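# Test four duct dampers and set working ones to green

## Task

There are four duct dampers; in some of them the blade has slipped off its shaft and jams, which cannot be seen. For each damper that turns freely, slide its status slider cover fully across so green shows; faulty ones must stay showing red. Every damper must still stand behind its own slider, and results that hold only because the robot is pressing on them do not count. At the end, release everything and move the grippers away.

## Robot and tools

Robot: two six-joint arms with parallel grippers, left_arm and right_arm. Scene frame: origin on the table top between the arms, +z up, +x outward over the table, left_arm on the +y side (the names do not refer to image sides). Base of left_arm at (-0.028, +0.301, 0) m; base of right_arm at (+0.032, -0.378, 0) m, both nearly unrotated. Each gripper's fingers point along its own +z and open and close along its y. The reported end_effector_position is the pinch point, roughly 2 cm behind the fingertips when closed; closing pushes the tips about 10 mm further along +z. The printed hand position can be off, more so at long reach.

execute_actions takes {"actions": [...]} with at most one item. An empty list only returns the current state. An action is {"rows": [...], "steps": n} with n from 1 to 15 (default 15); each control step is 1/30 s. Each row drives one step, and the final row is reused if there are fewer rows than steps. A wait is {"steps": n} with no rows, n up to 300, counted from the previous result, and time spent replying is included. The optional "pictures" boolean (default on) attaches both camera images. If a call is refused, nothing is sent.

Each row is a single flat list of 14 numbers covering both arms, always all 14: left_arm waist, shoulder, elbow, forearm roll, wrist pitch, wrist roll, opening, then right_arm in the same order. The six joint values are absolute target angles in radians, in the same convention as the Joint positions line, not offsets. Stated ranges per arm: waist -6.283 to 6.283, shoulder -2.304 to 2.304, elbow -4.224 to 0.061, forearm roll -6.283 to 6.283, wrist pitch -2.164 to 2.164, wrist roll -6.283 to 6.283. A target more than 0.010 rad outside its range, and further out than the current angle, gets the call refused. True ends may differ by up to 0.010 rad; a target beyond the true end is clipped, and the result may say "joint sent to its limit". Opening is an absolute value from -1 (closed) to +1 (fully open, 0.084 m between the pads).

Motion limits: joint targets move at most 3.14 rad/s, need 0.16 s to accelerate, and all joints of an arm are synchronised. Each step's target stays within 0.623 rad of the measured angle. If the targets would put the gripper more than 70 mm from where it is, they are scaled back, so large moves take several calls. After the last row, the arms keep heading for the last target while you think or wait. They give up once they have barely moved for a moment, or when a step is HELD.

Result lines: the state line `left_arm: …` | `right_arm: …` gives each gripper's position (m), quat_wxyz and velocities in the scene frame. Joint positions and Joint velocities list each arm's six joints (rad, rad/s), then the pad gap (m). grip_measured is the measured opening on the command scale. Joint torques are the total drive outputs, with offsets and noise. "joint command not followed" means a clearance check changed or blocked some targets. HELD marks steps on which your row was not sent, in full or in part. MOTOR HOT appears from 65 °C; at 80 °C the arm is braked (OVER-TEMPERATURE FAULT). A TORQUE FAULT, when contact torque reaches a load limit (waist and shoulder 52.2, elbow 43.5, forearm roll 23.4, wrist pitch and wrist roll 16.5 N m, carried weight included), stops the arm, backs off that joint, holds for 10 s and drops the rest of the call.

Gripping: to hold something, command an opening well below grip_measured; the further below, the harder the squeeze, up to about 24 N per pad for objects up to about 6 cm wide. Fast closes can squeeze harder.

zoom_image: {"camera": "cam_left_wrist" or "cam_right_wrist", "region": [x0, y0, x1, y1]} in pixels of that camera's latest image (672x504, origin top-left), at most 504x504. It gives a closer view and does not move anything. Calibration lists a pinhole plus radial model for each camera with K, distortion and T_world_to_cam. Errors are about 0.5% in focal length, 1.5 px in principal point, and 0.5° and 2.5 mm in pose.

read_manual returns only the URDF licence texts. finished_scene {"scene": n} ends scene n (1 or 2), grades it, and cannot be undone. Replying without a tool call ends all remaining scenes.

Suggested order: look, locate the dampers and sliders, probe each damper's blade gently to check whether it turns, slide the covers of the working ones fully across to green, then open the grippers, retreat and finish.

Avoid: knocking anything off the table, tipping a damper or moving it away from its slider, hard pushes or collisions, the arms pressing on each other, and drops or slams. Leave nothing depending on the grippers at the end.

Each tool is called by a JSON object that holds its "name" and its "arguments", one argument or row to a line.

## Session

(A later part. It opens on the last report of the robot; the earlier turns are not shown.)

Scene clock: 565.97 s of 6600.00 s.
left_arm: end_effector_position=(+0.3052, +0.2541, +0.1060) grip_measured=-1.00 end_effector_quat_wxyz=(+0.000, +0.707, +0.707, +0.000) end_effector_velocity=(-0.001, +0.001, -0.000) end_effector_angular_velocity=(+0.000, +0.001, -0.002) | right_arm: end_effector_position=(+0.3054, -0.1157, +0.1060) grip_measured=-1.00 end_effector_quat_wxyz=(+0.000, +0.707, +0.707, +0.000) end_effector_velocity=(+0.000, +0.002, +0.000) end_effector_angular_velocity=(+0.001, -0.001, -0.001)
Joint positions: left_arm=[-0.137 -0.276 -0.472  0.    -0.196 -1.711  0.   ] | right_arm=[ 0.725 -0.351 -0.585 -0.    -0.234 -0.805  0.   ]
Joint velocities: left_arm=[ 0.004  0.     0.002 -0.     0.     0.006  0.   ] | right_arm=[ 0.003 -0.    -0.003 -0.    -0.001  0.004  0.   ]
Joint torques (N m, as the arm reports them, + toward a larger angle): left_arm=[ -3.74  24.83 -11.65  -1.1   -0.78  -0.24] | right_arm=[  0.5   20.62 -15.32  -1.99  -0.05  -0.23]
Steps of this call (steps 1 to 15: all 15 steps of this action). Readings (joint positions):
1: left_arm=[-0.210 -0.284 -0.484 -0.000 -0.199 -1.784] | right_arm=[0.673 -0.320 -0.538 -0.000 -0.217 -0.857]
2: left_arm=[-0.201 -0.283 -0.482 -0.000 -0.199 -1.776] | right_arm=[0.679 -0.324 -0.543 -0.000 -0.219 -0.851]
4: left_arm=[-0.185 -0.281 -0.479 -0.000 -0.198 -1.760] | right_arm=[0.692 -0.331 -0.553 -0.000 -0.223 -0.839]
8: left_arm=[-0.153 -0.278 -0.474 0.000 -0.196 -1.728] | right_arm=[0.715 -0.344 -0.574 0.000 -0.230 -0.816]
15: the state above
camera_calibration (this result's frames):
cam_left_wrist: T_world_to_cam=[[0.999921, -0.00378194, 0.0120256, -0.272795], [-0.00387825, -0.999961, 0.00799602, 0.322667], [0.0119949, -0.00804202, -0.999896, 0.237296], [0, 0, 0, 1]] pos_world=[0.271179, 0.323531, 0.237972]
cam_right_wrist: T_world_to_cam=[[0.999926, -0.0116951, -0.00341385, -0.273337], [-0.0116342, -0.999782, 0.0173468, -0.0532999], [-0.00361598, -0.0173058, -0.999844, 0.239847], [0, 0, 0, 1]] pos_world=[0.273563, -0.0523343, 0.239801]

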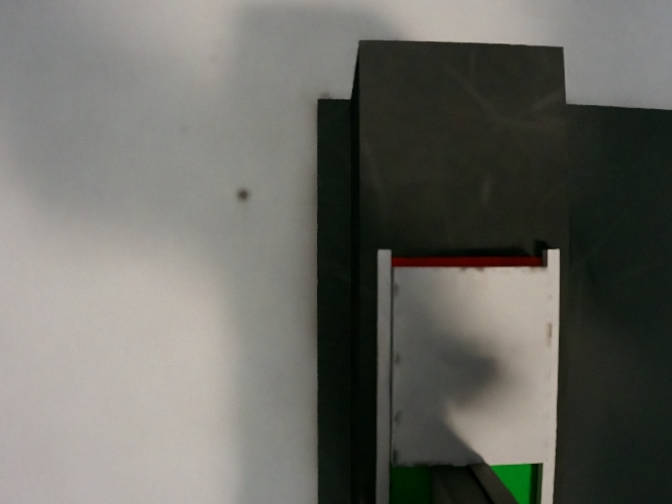

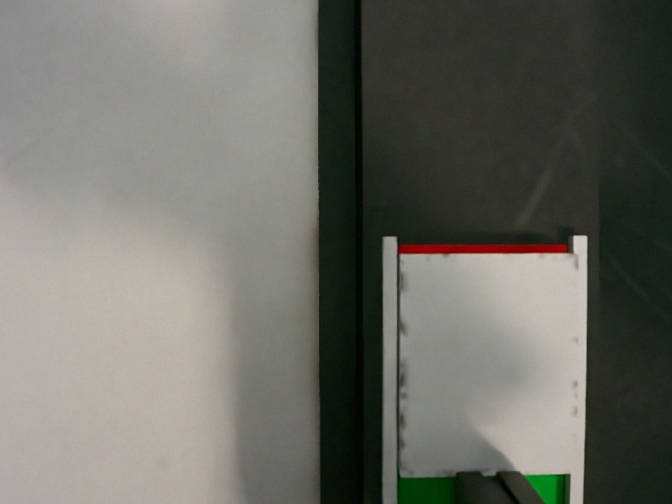

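{"name": "execute_actions", "arguments": {
  "actions": [
    {"rows": [[-0.1344,-0.2761,-0.4716,0,-0.1955,-1.7092,-1, 0.7266,-0.3517,-0.5857,0,-0.2339,-0.8042,-1],[-0.1321,-0.2759,-0.4713,0,-0.1954,-1.7069,-1, 0.7277,-0.3524,-0.5867,0,-0.2343,-0.8031,-1],[-0.1298,-0.2757,-0.4710,0,-0.1953,-1.7046,-1, 0.7287,-0.3531,-0.5878,0,-0.2347,-0.8021,-1],[-0.1280,-0.2756,-0.4708,0,-0.1952,-1.7028,-1, 0.7296,-0.3536,-0.5886,0,-0.2350,-0.8012,-1],[-0.1271,-0.2755,-0.4707,0,-0.1952,-1.7019,-1, 0.7300,-0.3539,-0.5890,0,-0.2351,-0.8008,-1]], "steps": 11}
  ]
}}

{"name": "execute_actions", "arguments": {
  "actions": [
    {"rows": [[-0.1302,-0.2749,-0.4711,0,-0.1962,-1.7050,-1, 0.7285,-0.3521,-0.5875,0,-0.2354,-0.8023,-1],[-0.1365,-0.2736,-0.4718,0,-0.1982,-1.7113,-1, 0.7255,-0.3486,-0.5845,0,-0.2359,-0.8053,-1],[-0.1438,-0.2721,-0.4727,0,-0.2006,-1.7186,-1, 0.7220,-0.3445,-0.5811,0,-0.2366,-0.8088,-1],[-0.1480,-0.2712,-0.4732,0,-0.2019,-1.7228,-1, 0.7201,-0.3422,-0.5791,0,-0.2369,-0.8107,-1],[-0.1481,-0.2648,-0.4729,0,-0.2080,-1.7228,-1, 0.7201,-0.3358,-0.5790,0,-0.2432,-0.8107,-1],[-0.1483,-0.2535,-0.4724,0,-0.2188,-1.7228,-1, 0.7201,-0.3277,-0.5789,0,-0.2512,-0.8107,-1],[-0.1485,-0.2375,-0.4717,0,-0.2342,-1.7228,-1, 0.7201,-0.3190,-0.5787,0,-0.2597,-0.8107,-1],[-0.1488,-0.2182,-0.4709,0,-0.2526,-1.7228,-1, 0.7201,-0.3100,-0.5786,0,-0.2686,-0.8107,-1],[-0.1491,-0.1973,-0.4699,0,-0.2726,-1.7228,-1, 0.7264,-0.3105,-0.5850,0,-0.2745,-0.8044,-1],[-0.1494,-0.1748,-0.4689,0,-0.2941,-1.7228,-1, 0.7353,-0.3111,-0.5940,0,-0.2829,-0.7955,-1],[-0.1497,-0.1523,-0.4679,0,-0.3156,-1.7228,-1, 0.7454,-0.3119,-0.6042,0,-0.2923,-0.7854,-1],[-0.1500,-0.1314,-0.4670,0,-0.3356,-1.7228,-1, 0.7576,-0.3217,-0.6187,0,-0.2970,-0.7732,-1],[-0.1503,-0.1105,-0.4661,0,-0.3556,-1.7228,-1, 0.7720,-0.3333,-0.6359,0,-0.3026,-0.7588,-1],[-0.1477,-0.0873,-0.4627,0,-0.3754,-1.7228,-1, 0.7880,-0.3461,-0.6549,0,-0.3088,-0.7428,-1],[-0.1449,-0.0623,-0.4591,0,-0.3968,-1.7228,-1, 0.8047,-0.3595,-0.6748,0,-0.3153,-0.7261,-1]], "steps": 15}
  ],
  "pictures": false
}}

{"name": "execute_actions", "arguments": {
  "actions": [
    {"rows": [[-0.1421,-0.0372,-0.4554,0,-0.4183,-1.7228,-1, 0.8214,-0.3729,-0.6947,0,-0.3218,-0.7094,-1],[-0.1393,-0.0121,-0.4518,0,-0.4397,-1.7228,-1, 0.8363,-0.3886,-0.7170,0,-0.3284,-0.6945,-1],[-0.1365,0.0130,-0.4481,0,-0.4612,-1.7228,-1, 0.8507,-0.4037,-0.7385,0,-0.3348,-0.6801,-1],[-0.1337,0.0381,-0.4445,0,-0.4826,-1.7228,-1, 0.8645,-0.4183,-0.7591,0,-0.3408,-0.6663,-1],[-0.1309,0.0632,-0.4409,0,-0.5041,-1.7228,-1, 0.8766,-0.4311,-0.7773,0,-0.3462,-0.6542,-1],[-0.1281,0.0883,-0.4372,0,-0.5255,-1.7228,-1, 0.8841,-0.4482,-0.7906,0,-0.3424,-0.6467,-1],[-0.1252,0.1134,-0.4336,0,-0.5469,-1.7228,-1, 0.8910,-0.4639,-0.8028,0,-0.3389,-0.6398,-1],[-0.1224,0.1385,-0.4299,0,-0.5684,-1.7228,-1, 0.8972,-0.4782,-0.8139,0,-0.3357,-0.6336,-1],[-0.1198,0.1616,-0.4265,0,-0.5882,-1.7228,-1, 0.9028,-0.4911,-0.8239,0,-0.3328,-0.6280,-1],[-0.1175,0.1829,-0.4235,0,-0.6063,-1.7228,-1, 0.9078,-0.5025,-0.8328,0,-0.3303,-0.6230,-1],[-0.1153,0.2022,-0.4207,0,-0.6228,-1.7228,-1, 0.9121,-0.5082,-0.8411,0,-0.3329,-0.6187,-1],[-0.1134,0.2195,-0.4181,0,-0.6377,-1.7228,-1, 0.9162,-0.5135,-0.8489,0,-0.3354,-0.6146,-1],[-0.1116,0.2350,-0.4159,0,-0.6509,-1.7228,-1, 0.9201,-0.5187,-0.8565,0,-0.3378,-0.6107,-1],[-0.1101,0.2485,-0.4139,0,-0.6624,-1.7228,-1, 0.9235,-0.5228,-0.8634,0,-0.3406,-0.6073,-1],[-0.1090,0.2589,-0.4124,0,-0.6713,-1.7228,-1, 0.9270,-0.5269,-0.8704,0,-0.3435,-0.6038,-1]], "steps": 15}
  ]
}}

{"name": "execute_actions", "arguments": {
  "actions": [
    {"rows": [[-0.1081,0.2670,-0.4112,0,-0.6782,-1.7228,-1, 0.9304,-0.5311,-0.8774,0,-0.3463,-0.6004,-1],[-0.1074,0.2724,-0.4104,0,-0.6829,-1.7228,-1, 0.9337,-0.5352,-0.8844,0,-0.3492,-0.5971,-1],[-0.1071,0.2755,-0.4100,0,-0.6855,-1.7228,-1, 0.9371,-0.5394,-0.8914,0,-0.3520,-0.5937,-1],[-0.1071,0.2755,-0.4100,0,-0.6855,-1.7228,-1, 0.9404,-0.5435,-0.8985,0,-0.3550,-0.5904,-1],[-0.1071,0.2755,-0.4100,0,-0.6855,-1.7228,-1, 0.9437,-0.5477,-0.9056,0,-0.3579,-0.5871,-1],[-0.1071,0.2755,-0.4100,0,-0.6855,-1.7228,-1, 0.9469,-0.5519,-0.9128,0,-0.3609,-0.5839,-1],[-0.1071,0.2755,-0.4100,0,-0.6855,-1.7228,-1, 0.9501,-0.5561,-0.9200,0,-0.3639,-0.5807,-1],[-0.1071,0.2755,-0.4100,0,-0.6855,-1.7228,-1, 0.9533,-0.5604,-0.9272,0,-0.3668,-0.5775,-1],[-0.1071,0.2755,-0.4100,0,-0.6855,-1.7228,-1, 0.9565,-0.5646,-0.9344,0,-0.3698,-0.5743,-1],[-0.1071,0.2755,-0.4100,0,-0.6855,-1.7228,-1, 0.9596,-0.5689,-0.9417,0,-0.3728,-0.5712,-1],[-0.1071,0.2755,-0.4100,0,-0.6855,-1.7228,-1, 0.9627,-0.5731,-0.9490,0,-0.3759,-0.5681,-1],[-0.1071,0.2755,-0.4100,0,-0.6855,-1.7228,-1, 0.9658,-0.5774,-0.9564,0,-0.3790,-0.5650,-1],[-0.1071,0.2755,-0.4100,0,-0.6855,-1.7228,-1, 0.9688,-0.5817,-0.9638,0,-0.3821,-0.5620,-1],[-0.1071,0.2755,-0.4100,0,-0.6855,-1.7228,-1, 0.9718,-0.5860,-0.9712,0,-0.3852,-0.5590,-1],[-0.1071,0.2755,-0.4100,0,-0.6855,-1.7228,-1, 0.9748,-0.5904,-0.9787,0,-0.3883,-0.5560,-1]], "steps": 15}
  ],
  "pictures": false
}}

{"name": "execute_actions", "arguments": {
  "actions": [
    {"rows": [[-0.1071,0.2755,-0.4100,0,-0.6855,-1.7228,-1, 0.9777,-0.5947,-0.9861,0,-0.3914,-0.5531,-1],[-0.1071,0.2755,-0.4100,0,-0.6855,-1.7228,-1, 0.9802,-0.5985,-0.9926,0,-0.3941,-0.5506,-1],[-0.1071,0.2755,-0.4100,0,-0.6855,-1.7228,-1, 0.9822,-0.6015,-0.9978,0,-0.3963,-0.5486,-1],[-0.1071,0.2755,-0.4100,0,-0.6855,-1.7228,-1, 0.9835,-0.6034,-1.0012,0,-0.3978,-0.5473,-1],[-0.1071,0.2755,-0.4100,0,-0.6855,-1.7228,-1, 0.9841,-0.6044,-1.0028,0,-0.3984,-0.5467,-1],[-0.1071,0.2755,-0.4100,0,-0.6855,-1.7228,-1, 0.9843,-0.6047,-1.0033,0,-0.3986,-0.5465,-1]], "steps": 13}
  ]
}}

Scene clock: 686.33 s of 6600.00 s.
left_arm: end_effector_position=(+0.3051, +0.2572, +0.1060) grip_measured=-1.00 end_effector_quat_wxyz=(+0.000, +0.707, +0.707, +0.000) end_effector_velocity=(-0.000, +0.000, -0.000) end_effector_angular_velocity=(+0.000, +0.000, -0.000) | right_arm: end_effector_position=(+0.3053, -0.1134, +0.1060) grip_measured=-1.00 end_effector_quat_wxyz=(+0.000, +0.707, +0.707, -0.000) end_effector_velocity=(+0.000, +0.000, +0.000) end_effector_angular_velocity=(+0.000, -0.000, -0.001)
Joint positions: left_arm=[-0.128 -0.275 -0.471 -0.    -0.195 -1.702  0.   ] | right_arm=[ 0.73  -0.354 -0.589 -0.    -0.235 -0.801  0.   ]
Joint velocities: left_arm=[0.001 0.    0.    0.    0.    0.001 0.   ] | right_arm=[ 0.     0.    -0.     0.    -0.     0.001  0.   ]
Joint torques (N m, as the arm reports them, + toward a larger angle): left_arm=[ -1.63  24.91 -11.76  -0.65  -0.6   -0.27] | right_arm=[  0.7   20.62 -16.7   -0.79   0.06  -0.14]
Steps of this call (steps 1 to 15: the robot went on to your last target; steps 16 to 90: nothing new was sent; then 117.00 s passed at rest; steps 91 to 101: all 11 steps of this action). Readings (joint positions):
91: left_arm=[-0.136 -0.276 -0.472 -0.000 -0.196 -1.711] | right_arm=[0.726 -0.351 -0.585 -0.000 -0.234 -0.805]
92: left_arm=[-0.136 -0.276 -0.472 -0.000 -0.196 -1.710] | right_arm=[0.726 -0.351 -0.585 -0.000 -0.234 -0.805]
94: left_arm=[-0.132 -0.276 -0.471 -0.000 -0.195 -1.707] | right_arm=[0.727 -0.352 -0.587 -0.000 -0.234 -0.803]
98: left_arm=[-0.128 -0.275 -0.471 -0.000 -0.195 -1.703] | right_arm=[0.730 -0.354 -0.589 -0.000 -0.235 -0.801]
101: the state above
camera_calibration (this result's frames):
cam_left_wrist: T_world_to_cam=[[0.999921, -0.00377518, 0.0119869, -0.272754], [-0.00387145, -0.99996, 0.0080175, 0.325787], [0.0119562, -0.00806327, -0.999896, 0.237376], [0, 0, 0, 1]] pos_world=[0.271156, 0.326659, 0.238009]
cam_right_wrist: T_world_to_cam=[[0.999925, -0.0116671, -0.00373309, -0.273173], [-0.0115994, -0.999777, 0.017674, -0.0511073], [-0.00393846, -0.0176294, -0.999837, 0.239906], [0, 0, 0, 1]] pos_world=[0.273504, -0.0500536, 0.239751]

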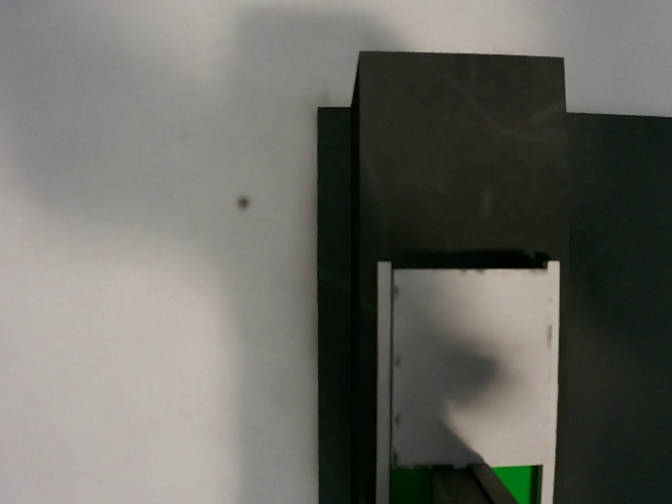

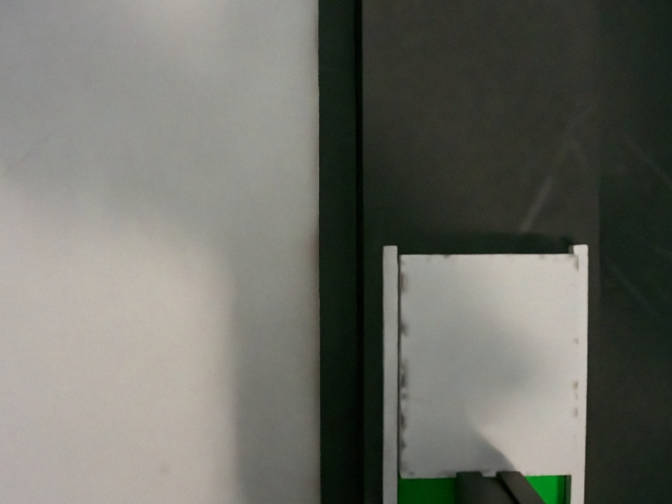

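Scene clock: 686.83 s of 6600.00 s.
left_arm: end_effector_position=(+0.3012, +0.2504, +0.1549) grip_measured=-1.00 end_effector_quat_wxyz=(+0.000, +0.708, +0.707, +0.000) end_effector_velocity=(-0.037, +0.012, +0.201) end_effector_angular_velocity=(-0.001, -0.008, +0.021) | right_arm: end_effector_position=(+0.3061, -0.0934, +0.1257) grip_measured=-1.00 end_effector_quat_wxyz=(+0.000, +0.707, +0.707, +0.000) end_effector_velocity=(+0.004, +0.228, +0.008) end_effector_angular_velocity=(-0.006, +0.006, +0.003)
Joint positions: left_arm=[-0.149 -0.126 -0.467  0.    -0.339 -1.723  0.   ] | right_arm=[ 0.765 -0.329 -0.628 -0.    -0.298 -0.766  0.   ]
Joint velocities: left_arm=[ 0.02   0.646  0.05  -0.    -0.589 -0.001  0.   ] | right_arm=[ 0.394 -0.294 -0.461  0.    -0.176  0.391  0.   ]
Joint torques (N m, as the arm reports them, + toward a larger angle): left_arm=[ -2.34  24.77 -14.09  -0.94  -0.35  -0.38] | right_arm=[  3.36  16.66 -19.39  -1.44   0.02   0.04]
Steps of this call (steps 1 to 15: all 15 steps of this action). Readings (joint positions):
1: left_arm=[-0.128 -0.275 -0.471 -0.000 -0.195 -1.702] | right_arm=[0.730 -0.354 -0.589 -0.000 -0.235 -0.801]
2: left_arm=[-0.128 -0.275 -0.471 -0.000 -0.196 -1.703] | right_arm=[0.729 -0.353 -0.588 -0.000 -0.235 -0.801]
4: left_arm=[-0.135 -0.274 -0.471 0.000 -0.198 -1.711] | right_arm=[0.726 -0.349 -0.585 0.000 -0.236 -0.805]
8: left_arm=[-0.147 -0.256 -0.472 0.000 -0.217 -1.722] | right_arm=[0.721 -0.330 -0.579 0.000 -0.249 -0.810]
15: the state above

Scene clock: 687.33 s of 6600.00 s.
left_arm: end_effector_position=(+0.2592, +0.2675, +0.2476) grip_measured=-1.00 end_effector_quat_wxyz=(+0.000, +0.695, +0.719, +0.000) end_effector_velocity=(-0.080, +0.025, +0.115) end_effector_angular_velocity=(+0.000, +0.001, +0.055) | right_arm: end_effector_position=(+0.3053, +0.0096, +0.1064) grip_measured=-1.00 end_effector_quat_wxyz=(+0.000, +0.707, +0.707, -0.000) end_effector_velocity=(+0.003, +0.101, -0.006) end_effector_angular_velocity=(+0.011, -0.008, -0.002)
Joint positions: left_arm=[-0.113  0.221 -0.418 -0.    -0.639 -1.723  0.   ] | right_arm=[ 0.917 -0.515 -0.851 -0.    -0.337 -0.613  0.   ]
Joint velocities: left_arm=[ 0.055  0.493  0.073 -0.    -0.421 -0.     0.   ] | right_arm=[ 0.117 -0.153 -0.235  0.    -0.067  0.119  0.   ]
Joint torques (N m, as the arm reports them, + toward a larger angle): left_arm=[ -5.42   5.91 -17.67  -0.55  -0.23  -0.29] | right_arm=[ -0.51  25.94 -15.62  -1.8   -0.14  -0.52]
Steps of this call (steps 1 to 15: all 15 steps of this action). Readings (joint positions):
1: left_arm=[-0.148 -0.104 -0.465 0.000 -0.359 -1.723] | right_arm=[0.779 -0.339 -0.644 -0.000 -0.304 -0.752]
2: left_arm=[-0.146 -0.082 -0.462 0.000 -0.379 -1.723] | right_arm=[0.794 -0.351 -0.662 0.000 -0.311 -0.737]
4: left_arm=[-0.141 -0.033 -0.455 0.000 -0.421 -1.723] | right_arm=[0.824 -0.378 -0.701 0.000 -0.323 -0.707]
8: left_arm=[-0.130 0.066 -0.440 0.000 -0.506 -1.723] | right_arm=[0.876 -0.437 -0.778 0.000 -0.339 -0.656]
15: the state above
camera_calibration (this result's frames):
cam_left_wrist: T_world_to_cam=[[0.999437, 0.0311916, 0.012378, -0.237775], [0.0310934, -0.999484, 0.00805018, 0.325538], [0.0126227, -0.00766078, -0.999891, 0.379263], [0, 0, 0, 1]] pos_world=[0.222731, 0.335692, 0.379544]
cam_right_wrist: T_world_to_cam=[[0.999924, -0.0116452, -0.00397869, -0.271749], [-0.0115712, -0.999768, 0.0181455, 0.0717912], [-0.00418907, -0.0180981, -0.999827, 0.242562], [0, 0, 0, 1]] pos_world=[0.273575, 0.0729999, 0.240136]

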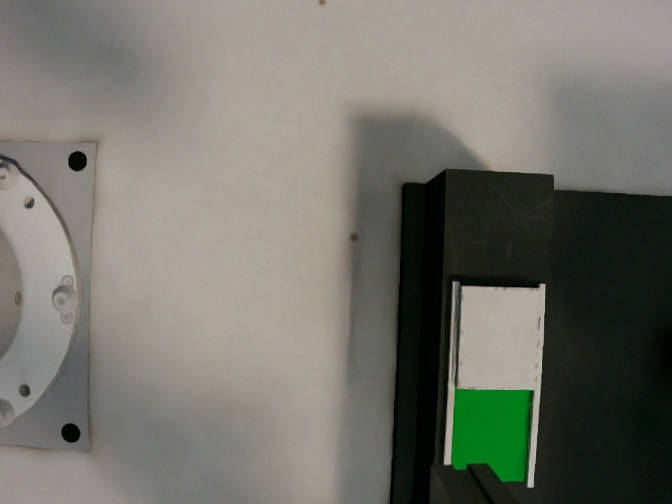

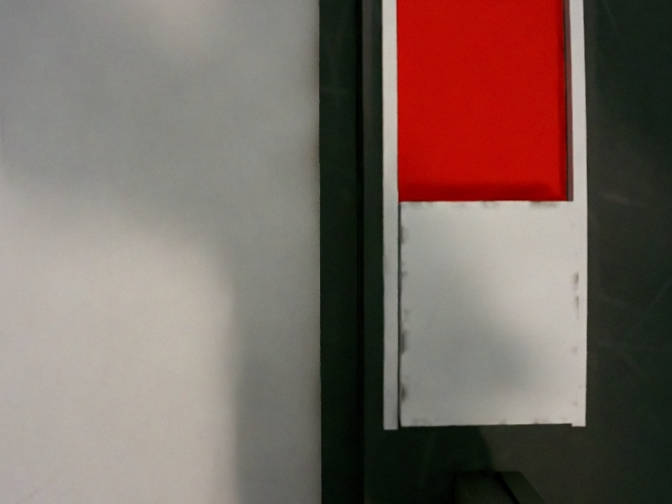

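Scene clock: 687.83 s of 6600.00 s.
left_arm: end_effector_position=(+0.2501, +0.2702, +0.2599) grip_measured=-1.00 end_effector_quat_wxyz=(-0.000, +0.692, +0.721, -0.000) end_effector_velocity=(-0.000, +0.000, +0.001) end_effector_angular_velocity=(+0.000, -0.001, -0.001) | right_arm: end_effector_position=(+0.3055, +0.0540, +0.1061) grip_measured=-1.00 end_effector_quat_wxyz=(+0.000, +0.707, +0.707, +0.000) end_effector_velocity=(-0.000, +0.087, -0.000) end_effector_angular_velocity=(+0.001, -0.000, +0.001)
Joint positions: left_arm=[-0.107  0.275 -0.41  -0.    -0.685 -1.723  0.   ] | right_arm=[ 0.967 -0.579 -0.96  -0.    -0.381 -0.564  0.   ]
Joint velocities: left_arm=[ 0.     0.003  0.001  0.    -0.001  0.001  0.   ] | right_arm=[ 0.091 -0.129 -0.221  0.    -0.092  0.091  0.   ]
Joint torques (N m, as the arm reports them, + toward a larger angle): left_arm=[ -4.4   10.9  -18.12  -0.68  -0.55  -0.33] | right_arm=[  0.96  25.47 -18.85  -2.5   -0.05  -0.35]
Steps of this call (steps 1 to 15: all 15 steps of this action). Readings (joint positions):
1: left_arm=[-0.111 0.237 -0.416 -0.000 -0.652 -1.723] | right_arm=[0.921 -0.520 -0.859 -0.000 -0.340 -0.610]
2: left_arm=[-0.110 0.249 -0.414 -0.000 -0.663 -1.723] | right_arm=[0.925 -0.524 -0.866 -0.000 -0.342 -0.606]
4: left_arm=[-0.108 0.266 -0.411 -0.000 -0.677 -1.723] | right_arm=[0.932 -0.533 -0.881 -0.000 -0.348 -0.599]
8: left_arm=[-0.107 0.274 -0.410 -0.000 -0.685 -1.723] | right_arm=[0.945 -0.549 -0.909 -0.000 -0.360 -0.586]
15: the state above

Scene clock: 688.27 s of 6600.00 s.
left_arm: end_effector_position=(+0.2501, +0.2702, +0.2600) grip_measured=-1.00 end_effector_quat_wxyz=(-0.000, +0.692, +0.721, -0.000) end_effector_velocity=(-0.000, -0.000, -0.000) end_effector_angular_velocity=(-0.000, +0.000, -0.001) | right_arm: end_effector_position=(+0.3055, +0.0707, +0.1060) grip_measured=-1.00 end_effector_quat_wxyz=(+0.000, +0.707, +0.707, -0.000) end_effector_velocity=(-0.000, +0.001, -0.000) end_effector_angular_velocity=(-0.000, +0.000, +0.001)
Joint positions: left_arm=[-0.107  0.275 -0.41  -0.    -0.685 -1.723  0.   ] | right_arm=[ 0.984 -0.604 -1.003 -0.    -0.399 -0.547  0.   ]
Joint velocities: left_arm=[-0.     0.     0.001 -0.     0.     0.001  0.   ] | right_arm=[ 0.001 -0.001 -0.002  0.    -0.001  0.001  0.   ]
Joint torques (N m, as the arm reports them, + toward a larger angle): left_arm=[ -4.54  10.32 -18.48  -0.54  -0.46  -0.28] | right_arm=[  0.7   25.34 -19.11  -2.66   0.01  -0.14]
Steps of this call (steps 1 to 13: all 13 steps of this action). Readings (joint positions):
1: left_arm=[-0.107 0.275 -0.410 -0.000 -0.685 -1.723] | right_arm=[0.970 -0.584 -0.967 -0.000 -0.384 -0.561]
2: left_arm=[-0.107 0.275 -0.410 -0.000 -0.685 -1.723] | right_arm=[0.973 -0.588 -0.975 -0.000 -0.387 -0.558]
4: left_arm=[-0.107 0.275 -0.410 -0.000 -0.685 -1.723] | right_arm=[0.979 -0.596 -0.989 0.000 -0.392 -0.552]
8: left_arm=[-0.107 0.275 -0.410 -0.000 -0.685 -1.723] | right_arm=[0.984 -0.604 -1.002 0.000 -0.398 -0.547]
13: the state above
camera_calibration (this result's frames):
cam_left_wrist: T_world_to_cam=[[0.999236, 0.0372484, 0.011856, -0.230369], [0.0371553, -0.999278, 0.00797138, 0.326947], [0.0121443, -0.00752478, -0.999898, 0.391877], [0, 0, 0, 1]] pos_world=[0.213286, 0.33824, 0.391962]
cam_right_wrist: T_world_to_cam=[[0.999926, -0.0116758, -0.00348803, -0.271243], [-0.0116133, -0.999781, 0.0174379, 0.132977], [-0.00369086, -0.0173961, -0.999842, 0.243068], [0, 0, 0, 1]] pos_world=[0.273665, 0.134009, 0.239765]

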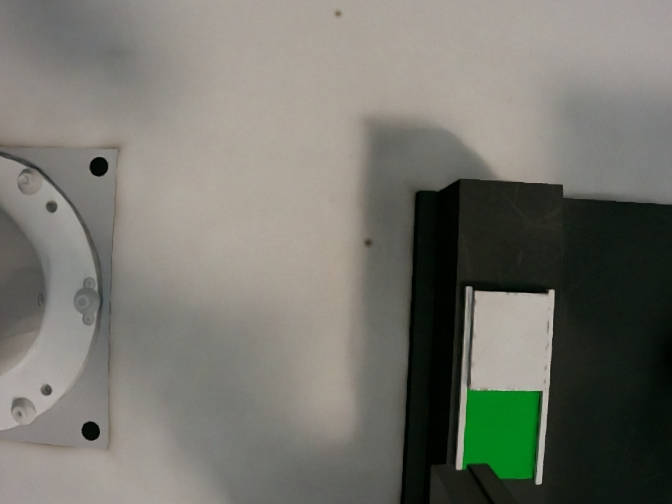

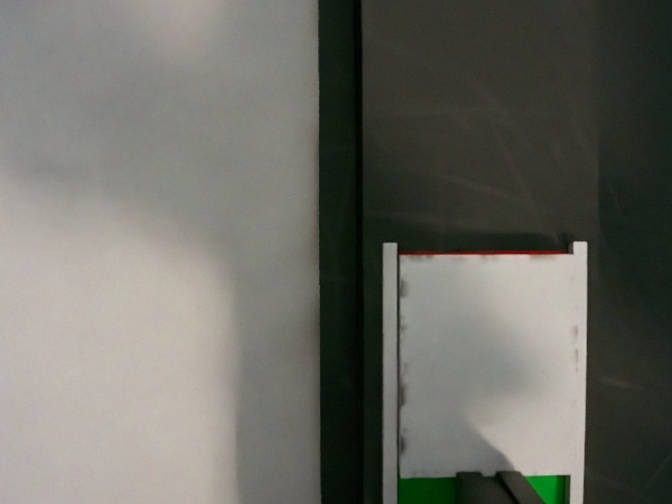

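{"name": "execute_actions", "arguments": {
  "actions": [
    {"rows": [[-0.1071,0.2755,-0.4100,0,-0.6855,-1.7228,-1, 0.9847,-0.6053,-1.0044,0,-0.3991,-0.5461,-1],[-0.1071,0.2755,-0.4100,0,-0.6855,-1.7228,-1, 0.9851,-0.6059,-1.0055,0,-0.3996,-0.5457,-1],[-0.1071,0.2755,-0.4100,0,-0.6855,-1.7228,-1, 0.9854,-0.6063,-1.0062,0,-0.3999,-0.5454,-1]], "steps": 10}
  ]
}}

{"name": "execute_actions", "arguments": {
  "actions": [
    {"rows": [[-0.1071,0.2755,-0.4100,0,-0.6855,-1.7228,-1, 0.9844,-0.6042,-1.0035,0,-0.3993,-0.5464,-1],[-0.1071,0.2755,-0.4100,0,-0.6855,-1.7228,-1, 0.9823,-0.5999,-0.9981,0,-0.3982,-0.5485,-1],[-0.1071,0.2755,-0.4100,0,-0.6855,-1.7228,-1, 0.9800,-0.5951,-0.9921,0,-0.3969,-0.5508,-1],[-0.1071,0.2755,-0.4100,0,-0.6855,-1.7228,-1, 0.9785,-0.5920,-0.9881,0,-0.3961,-0.5523,-1],[-0.1071,0.2755,-0.4100,0,-0.6855,-1.7228,-1, 0.9783,-0.5839,-0.9856,0,-0.4016,-0.5523,-1],[-0.1071,0.2755,-0.4100,0,-0.6855,-1.7228,-1, 0.9781,-0.5719,-0.9818,0,-0.4100,-0.5523,-1],[-0.1071,0.2755,-0.4100,0,-0.6855,-1.7228,-1, 0.9778,-0.5557,-0.9768,0,-0.4210,-0.5523,-1],[-0.1071,0.2755,-0.4100,0,-0.6855,-1.7228,-1, 0.9775,-0.5366,-0.9708,0,-0.4342,-0.5523,-1],[-0.1071,0.2755,-0.4100,0,-0.6855,-1.7228,-1, 0.9770,-0.5145,-0.9639,0,-0.4495,-0.5523,-1],[-0.1071,0.2755,-0.4100,0,-0.6855,-1.7228,-1, 0.9766,-0.4913,-0.9567,0,-0.4654,-0.5523,-1],[-0.1071,0.2755,-0.4100,0,-0.6855,-1.7228,-1, 0.9762,-0.4649,-0.9424,0,-0.4774,-0.5523,-1],[-0.1071,0.2755,-0.4100,0,-0.6855,-1.7228,-1, 0.9759,-0.4365,-0.9269,0,-0.4904,-0.5523,-1],[-0.1071,0.2755,-0.4100,0,-0.6855,-1.7228,-1, 0.9755,-0.4061,-0.9104,0,-0.5043,-0.5523,-1],[-0.1071,0.2755,-0.4100,0,-0.6855,-1.7228,-1, 0.9750,-0.3736,-0.8927,0,-0.5191,-0.5523,-1],[-0.1071,0.2755,-0.4100,0,-0.6855,-1.7228,-1, 0.9746,-0.3411,-0.8750,0,-0.5340,-0.5523,-1]], "steps": 15}
  ],
  "pictures": false
}}

{"name": "execute_actions", "arguments": {
  "actions": [
    {"rows": [[-0.1071,0.2755,-0.4100,0,-0.6855,-1.7228,-1, 0.9742,-0.3086,-0.8574,0,-0.5488,-0.5523,-1],[-0.1071,0.2755,-0.4100,0,-0.6855,-1.7228,-1, 0.9737,-0.2762,-0.8397,0,-0.5636,-0.5523,-1],[-0.1071,0.2755,-0.4100,0,-0.6855,-1.7228,-1, 0.9733,-0.2437,-0.8221,0,-0.5784,-0.5523,-1],[-0.1071,0.2755,-0.4100,0,-0.6855,-1.7228,-1, 0.9729,-0.2133,-0.8055,0,-0.5923,-0.5523,-1],[-0.1071,0.2755,-0.4100,0,-0.6855,-1.7228,-1, 0.9725,-0.1848,-0.7901,0,-0.6053,-0.5523,-1],[-0.1071,0.2755,-0.4100,0,-0.6855,-1.7228,-1, 0.9722,-0.1585,-0.7757,0,-0.6173,-0.5523,-1],[-0.1071,0.2755,-0.4100,0,-0.6855,-1.7228,-1, 0.9719,-0.1361,-0.7636,0,-0.6275,-0.5523,-1],[-0.1071,0.2755,-0.4100,0,-0.6855,-1.7228,-1, 0.9716,-0.1179,-0.7537,0,-0.6359,-0.5523,-1],[-0.1071,0.2755,-0.4100,0,-0.6855,-1.7228,-1, 0.9714,-0.1037,-0.7459,0,-0.6424,-0.5523,-1],[-0.1071,0.2755,-0.4100,0,-0.6855,-1.7228,-1, 0.9713,-0.0935,-0.7404,0,-0.6470,-0.5523,-1],[-0.1071,0.2755,-0.4100,0,-0.6855,-1.7228,-1, 0.9712,-0.0878,-0.7373,0,-0.6496,-0.5523,-1],[-0.1071,0.2755,-0.4100,0,-0.6855,-1.7228,-1, 0.9712,-0.0854,-0.7360,0,-0.6507,-0.5523,-1]], "steps": 15}
  ]
}}

Scene clock: 758.97 s of 6600.00 s.
left_arm: end_effector_position=(+0.2501, +0.2702, +0.2600) grip_measured=-1.00 end_effector_quat_wxyz=(+0.000, +0.692, +0.721, -0.000) end_effector_velocity=(-0.000, +0.000, +0.000) end_effector_angular_velocity=(+0.000, +0.000, +0.001) | right_arm: end_effector_position=(+0.3054, +0.0717, +0.1060) grip_measured=-1.00 end_effector_quat_wxyz=(+0.000, +0.707, +0.707, -0.000) end_effector_velocity=(-0.000, +0.001, +0.000) end_effector_angular_velocity=(+0.001, -0.000, +0.001)
Joint positions: left_arm=[-0.107  0.276 -0.41   0.    -0.686 -1.723  0.   ] | right_arm=[ 0.985 -0.606 -1.006 -0.    -0.4   -0.545  0.   ]
Joint velocities: left_arm=[ 0.     0.001  0.     0.    -0.    -0.001  0.   ] | right_arm=[ 0.001  0.    -0.     0.     0.     0.     0.   ]
Joint torques (N m, as the arm reports them, + toward a larger angle): left_arm=[ -3.97  11.06 -18.36  -0.64  -0.45  -0.29] | right_arm=[ -0.74  26.72 -19.11  -2.6    0.25  -0.37]
Steps of this call (steps 1 to 15: the robot went on to your last target; steps 16 to 90: nothing new was sent; then 67.37 s passed at rest; steps 91 to 100: all 10 steps of this action). Readings (joint positions):
91: left_arm=[-0.107 0.275 -0.410 -0.000 -0.685 -1.723] | right_arm=[0.984 -0.605 -1.003 -0.000 -0.399 -0.546]
92: left_arm=[-0.107 0.276 -0.410 0.000 -0.686 -1.723] | right_arm=[0.984 -0.605 -1.004 -0.000 -0.399 -0.546]
94: left_arm=[-0.107 0.275 -0.410 0.000 -0.685 -1.723] | right_arm=[0.985 -0.606 -1.005 -0.000 -0.399 -0.546]
98: left_arm=[-0.107 0.276 -0.410 -0.000 -0.686 -1.723] | right_arm=[0.985 -0.606 -1.006 -0.000 -0.400 -0.545]
100: the state above
camera_calibration (this result's frames):
cam_left_wrist: T_world_to_cam=[[0.999236, 0.0372496, 0.0118674, -0.230374], [0.0371564, -0.999278, 0.007973, 0.326946], [0.0121558, -0.00752596, -0.999898, 0.391879], [0, 0, 0, 1]] pos_world=[0.213286, 0.338241, 0.391966]
cam_right_wrist: T_world_to_cam=[[0.999925, -0.0116696, -0.00375439, -0.271134], [-0.0116006, -0.999772, 0.0179255, 0.133943], [-0.00396272, -0.0178806, -0.999832, 0.243171], [0, 0, 0, 1]] pos_world=[0.273632, 0.135096, 0.239711]

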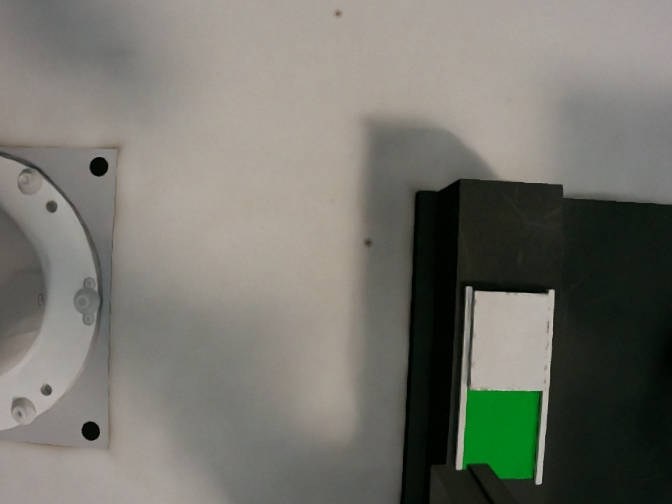

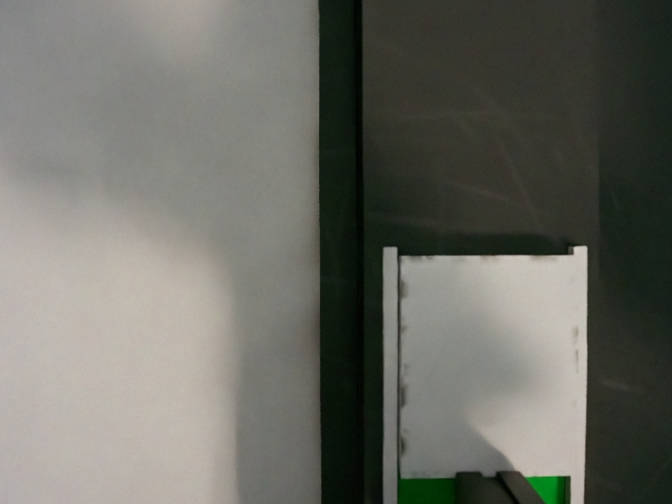

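Scene clock: 759.47 s of 6600.00 s.
left_arm: end_effector_position=(+0.2501, +0.2702, +0.2600) grip_measured=-1.00 end_effector_quat_wxyz=(+0.000, +0.692, +0.721, -0.000) end_effector_velocity=(+0.001, +0.000, +0.000) end_effector_angular_velocity=(+0.000, -0.001, -0.000) | right_arm: end_effector_position=(+0.2943, +0.0444, +0.1695) grip_measured=-1.00 end_effector_quat_wxyz=(-0.000, +0.708, +0.706, +0.001) end_effector_velocity=(-0.090, -0.157, +0.268) end_effector_angular_velocity=(-0.006, +0.004, -0.012)
Joint positions: left_arm=[-0.107  0.275 -0.41  -0.    -0.685 -1.723  0.   ] | right_arm=[ 0.976 -0.431 -0.924  0.    -0.492 -0.552  0.   ]
Joint velocities: left_arm=[ 0.    -0.    -0.001  0.     0.     0.     0.   ] | right_arm=[-0.012  0.842  0.45  -0.    -0.4   -0.     0.   ]
Joint torques (N m, as the arm reports them, + toward a larger angle): left_arm=[ -4.54  10.44 -18.22  -0.52  -0.46  -0.28] | right_arm=[  1.    26.97 -20.7   -2.19  -0.36  -0.13]
Steps of this call (steps 1 to 15: all 15 steps of this action). Readings (joint positions):
1: left_arm=[-0.107 0.276 -0.410 0.000 -0.685 -1.723] | right_arm=[0.985 -0.606 -1.006 -0.000 -0.400 -0.545]
2: left_arm=[-0.107 0.275 -0.410 -0.000 -0.685 -1.723] | right_arm=[0.985 -0.606 -1.005 -0.000 -0.400 -0.546]
4: left_arm=[-0.107 0.276 -0.410 -0.000 -0.685 -1.723] | right_arm=[0.983 -0.601 -0.999 0.000 -0.398 -0.548]
8: left_arm=[-0.107 0.276 -0.410 -0.000 -0.686 -1.723] | right_arm=[0.979 -0.576 -0.983 0.000 -0.408 -0.552]
15: the state above

Scene clock: 759.97 s of 6600.00 s.
left_arm: end_effector_position=(+0.2501, +0.2702, +0.2600) grip_measured=-1.00 end_effector_quat_wxyz=(+0.000, +0.692, +0.721, -0.000) end_effector_velocity=(+0.001, -0.000, +0.000) end_effector_angular_velocity=(-0.000, -0.002, -0.001) | right_arm: end_effector_position=(+0.2509, -0.0292, +0.2591) grip_measured=-1.00 end_effector_quat_wxyz=(+0.000, +0.710, +0.704, -0.000) end_effector_velocity=(-0.009, -0.015, +0.007) end_effector_angular_velocity=(-0.009, +0.006, -0.002)
Joint positions: left_arm=[-0.107  0.275 -0.41   0.    -0.685 -1.723  0.   ] | right_arm=[ 0.971 -0.089 -0.738 -0.    -0.649 -0.552  0.   ]
Joint velocities: left_arm=[-0.     0.    -0.     0.     0.002  0.001  0.   ] | right_arm=[-0.001  0.048  0.033  0.    -0.026  0.001  0.   ]
Joint torques (N m, as the arm reports them, + toward a larger angle): left_arm=[ -4.42  11.43 -18.22  -0.69  -0.49  -0.32] | right_arm=[  3.3   14.16 -24.96  -2.59  -0.12  -0.38]
Steps of this call (steps 1 to 15: all 15 steps of this action). Readings (joint positions):
1: left_arm=[-0.107 0.276 -0.410 0.000 -0.686 -1.723] | right_arm=[0.975 -0.402 -0.908 0.000 -0.505 -0.552]
2: left_arm=[-0.107 0.276 -0.410 -0.000 -0.686 -1.723] | right_arm=[0.975 -0.372 -0.892 0.000 -0.519 -0.552]
4: left_arm=[-0.107 0.276 -0.410 0.000 -0.685 -1.723] | right_arm=[0.974 -0.309 -0.858 0.000 -0.548 -0.552]
8: left_arm=[-0.107 0.275 -0.410 0.000 -0.685 -1.723] | right_arm=[0.973 -0.187 -0.792 -0.000 -0.604 -0.552]
15: the state above
camera_calibration (this result's frames):
cam_left_wrist: T_world_to_cam=[[0.999236, 0.0372495, 0.0118673, -0.230374], [0.0371564, -0.999278, 0.00797305, 0.326946], [0.0121558, -0.007526, -0.999898, 0.391879], [0, 0, 0, 1]] pos_world=[0.213286, 0.338241, 0.391966]
cam_right_wrist: T_world_to_cam=[[0.999816, -0.0188263, -0.00357984, -0.217424], [-0.0187606, -0.999669, 0.0175914, 0.0316311], [-0.00390984, -0.017521, -0.999839, 0.39431], [0, 0, 0, 1]] pos_world=[0.219519, 0.034436, 0.392912]

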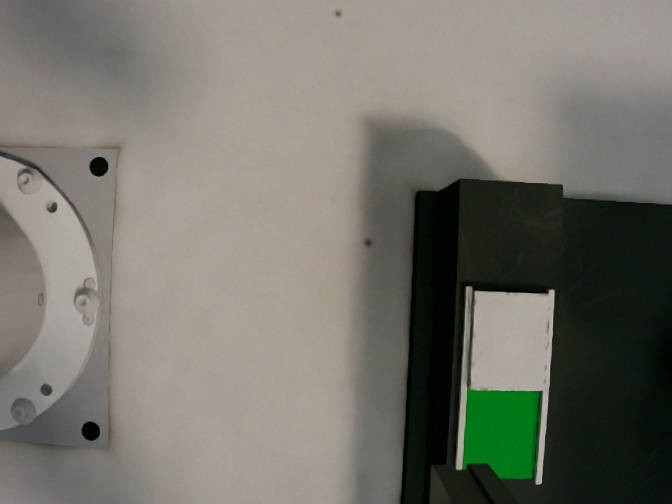

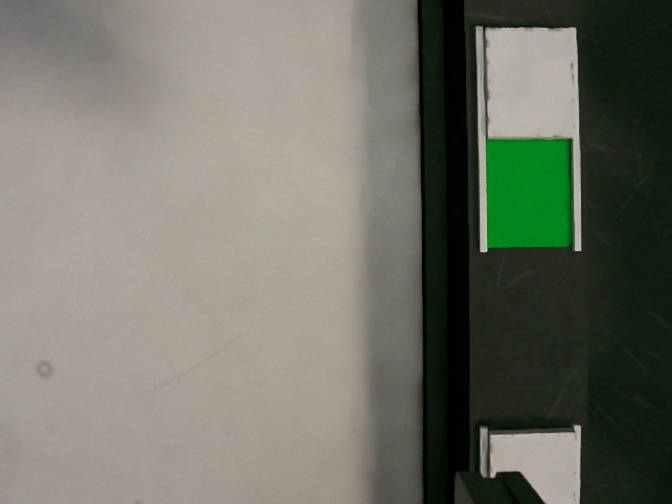

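{"name": "execute_actions", "arguments": {
  "actions": []
}}

Scene clock: 768.43 s of 6600.00 s.
left_arm: end_effector_position=(+0.2501, +0.2702, +0.2600) grip_measured=-1.00 end_effector_quat_wxyz=(+0.000, +0.692, +0.721, -0.000) end_effector_velocity=(+0.000, -0.000, +0.000) end_effector_angular_velocity=(+0.000, -0.000, -0.000) | right_arm: end_effector_position=(+0.2504, -0.0300, +0.2600) grip_measured=-1.00 end_effector_quat_wxyz=(+0.000, +0.710, +0.704, -0.000) end_effector_velocity=(+0.000, -0.000, +0.000) end_effector_angular_velocity=(-0.000, +0.000, -0.000)
Joint positions: left_arm=[-0.107  0.276 -0.41   0.    -0.686 -1.723  0.   ] | right_arm=[ 0.971 -0.085 -0.736  0.    -0.651 -0.552  0.   ]
Joint velocities: left_arm=[-0.    -0.    -0.001  0.    -0.    -0.     0.   ] | right_arm=[-0.  0. -0. -0. -0.  0.  0.]
Joint torques (N m, as the arm reports them, + toward a larger angle): left_arm=[ -4.42  11.42 -18.45  -0.55  -0.43  -0.28] | right_arm=[ -1.29  17.12 -22.62  -2.2   -0.25  -0.05]
Steps of this call (steps 1 to 15: the robot went on to your last target; steps 16 to 90: nothing new was sent; then 5.47 s passed at rest). Readings (joint positions):
1: left_arm=[-0.107 0.276 -0.410 -0.000 -0.686 -1.723] | right_arm=[0.971 -0.088 -0.737 -0.000 -0.650 -0.552]
2: left_arm=[-0.107 0.276 -0.410 0.000 -0.685 -1.723] | right_arm=[0.971 -0.087 -0.737 0.000 -0.650 -0.552]
4: left_arm=[-0.107 0.276 -0.410 -0.000 -0.686 -1.723] | right_arm=[0.971 -0.087 -0.736 0.000 -0.650 -0.552]
8: left_arm=[-0.107 0.275 -0.410 -0.000 -0.685 -1.723] | right_arm=[0.971 -0.086 -0.736 0.000 -0.651 -0.552]
90: the state above
All arms were judged still, so your last target was given up. Only a new action makes them travel on or press farther. Fingers that are still opening or closing keep moving.
camera_calibration (this result's frames):
cam_left_wrist: T_world_to_cam=[[0.999236, 0.0372497, 0.0118674, -0.230374], [0.0371566, -0.999278, 0.00797306, 0.326946], [0.0121558, -0.00752602, -0.999898, 0.391879], [0, 0, 0, 1]] pos_world=[0.213286, 0.338241, 0.391966]
cam_right_wrist: T_world_to_cam=[[0.999815, -0.0188888, -0.00351931, -0.216958], [-0.0188245, -0.99967, 0.0174806, 0.0308229], [-0.00384834, -0.0174111, -0.999841, 0.3951], [0, 0, 0, 1]] pos_world=[0.219019, 0.0335937, 0.393734]

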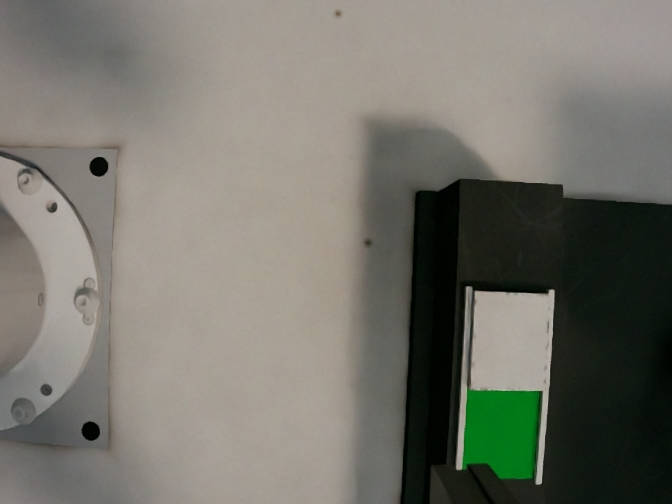

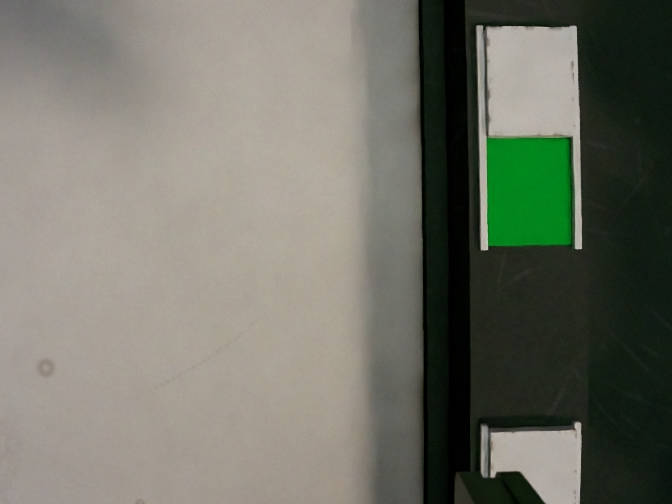

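{"name": "finished_scene", "arguments": {
  "scene": 2
}}

The scene is finished: the task was done.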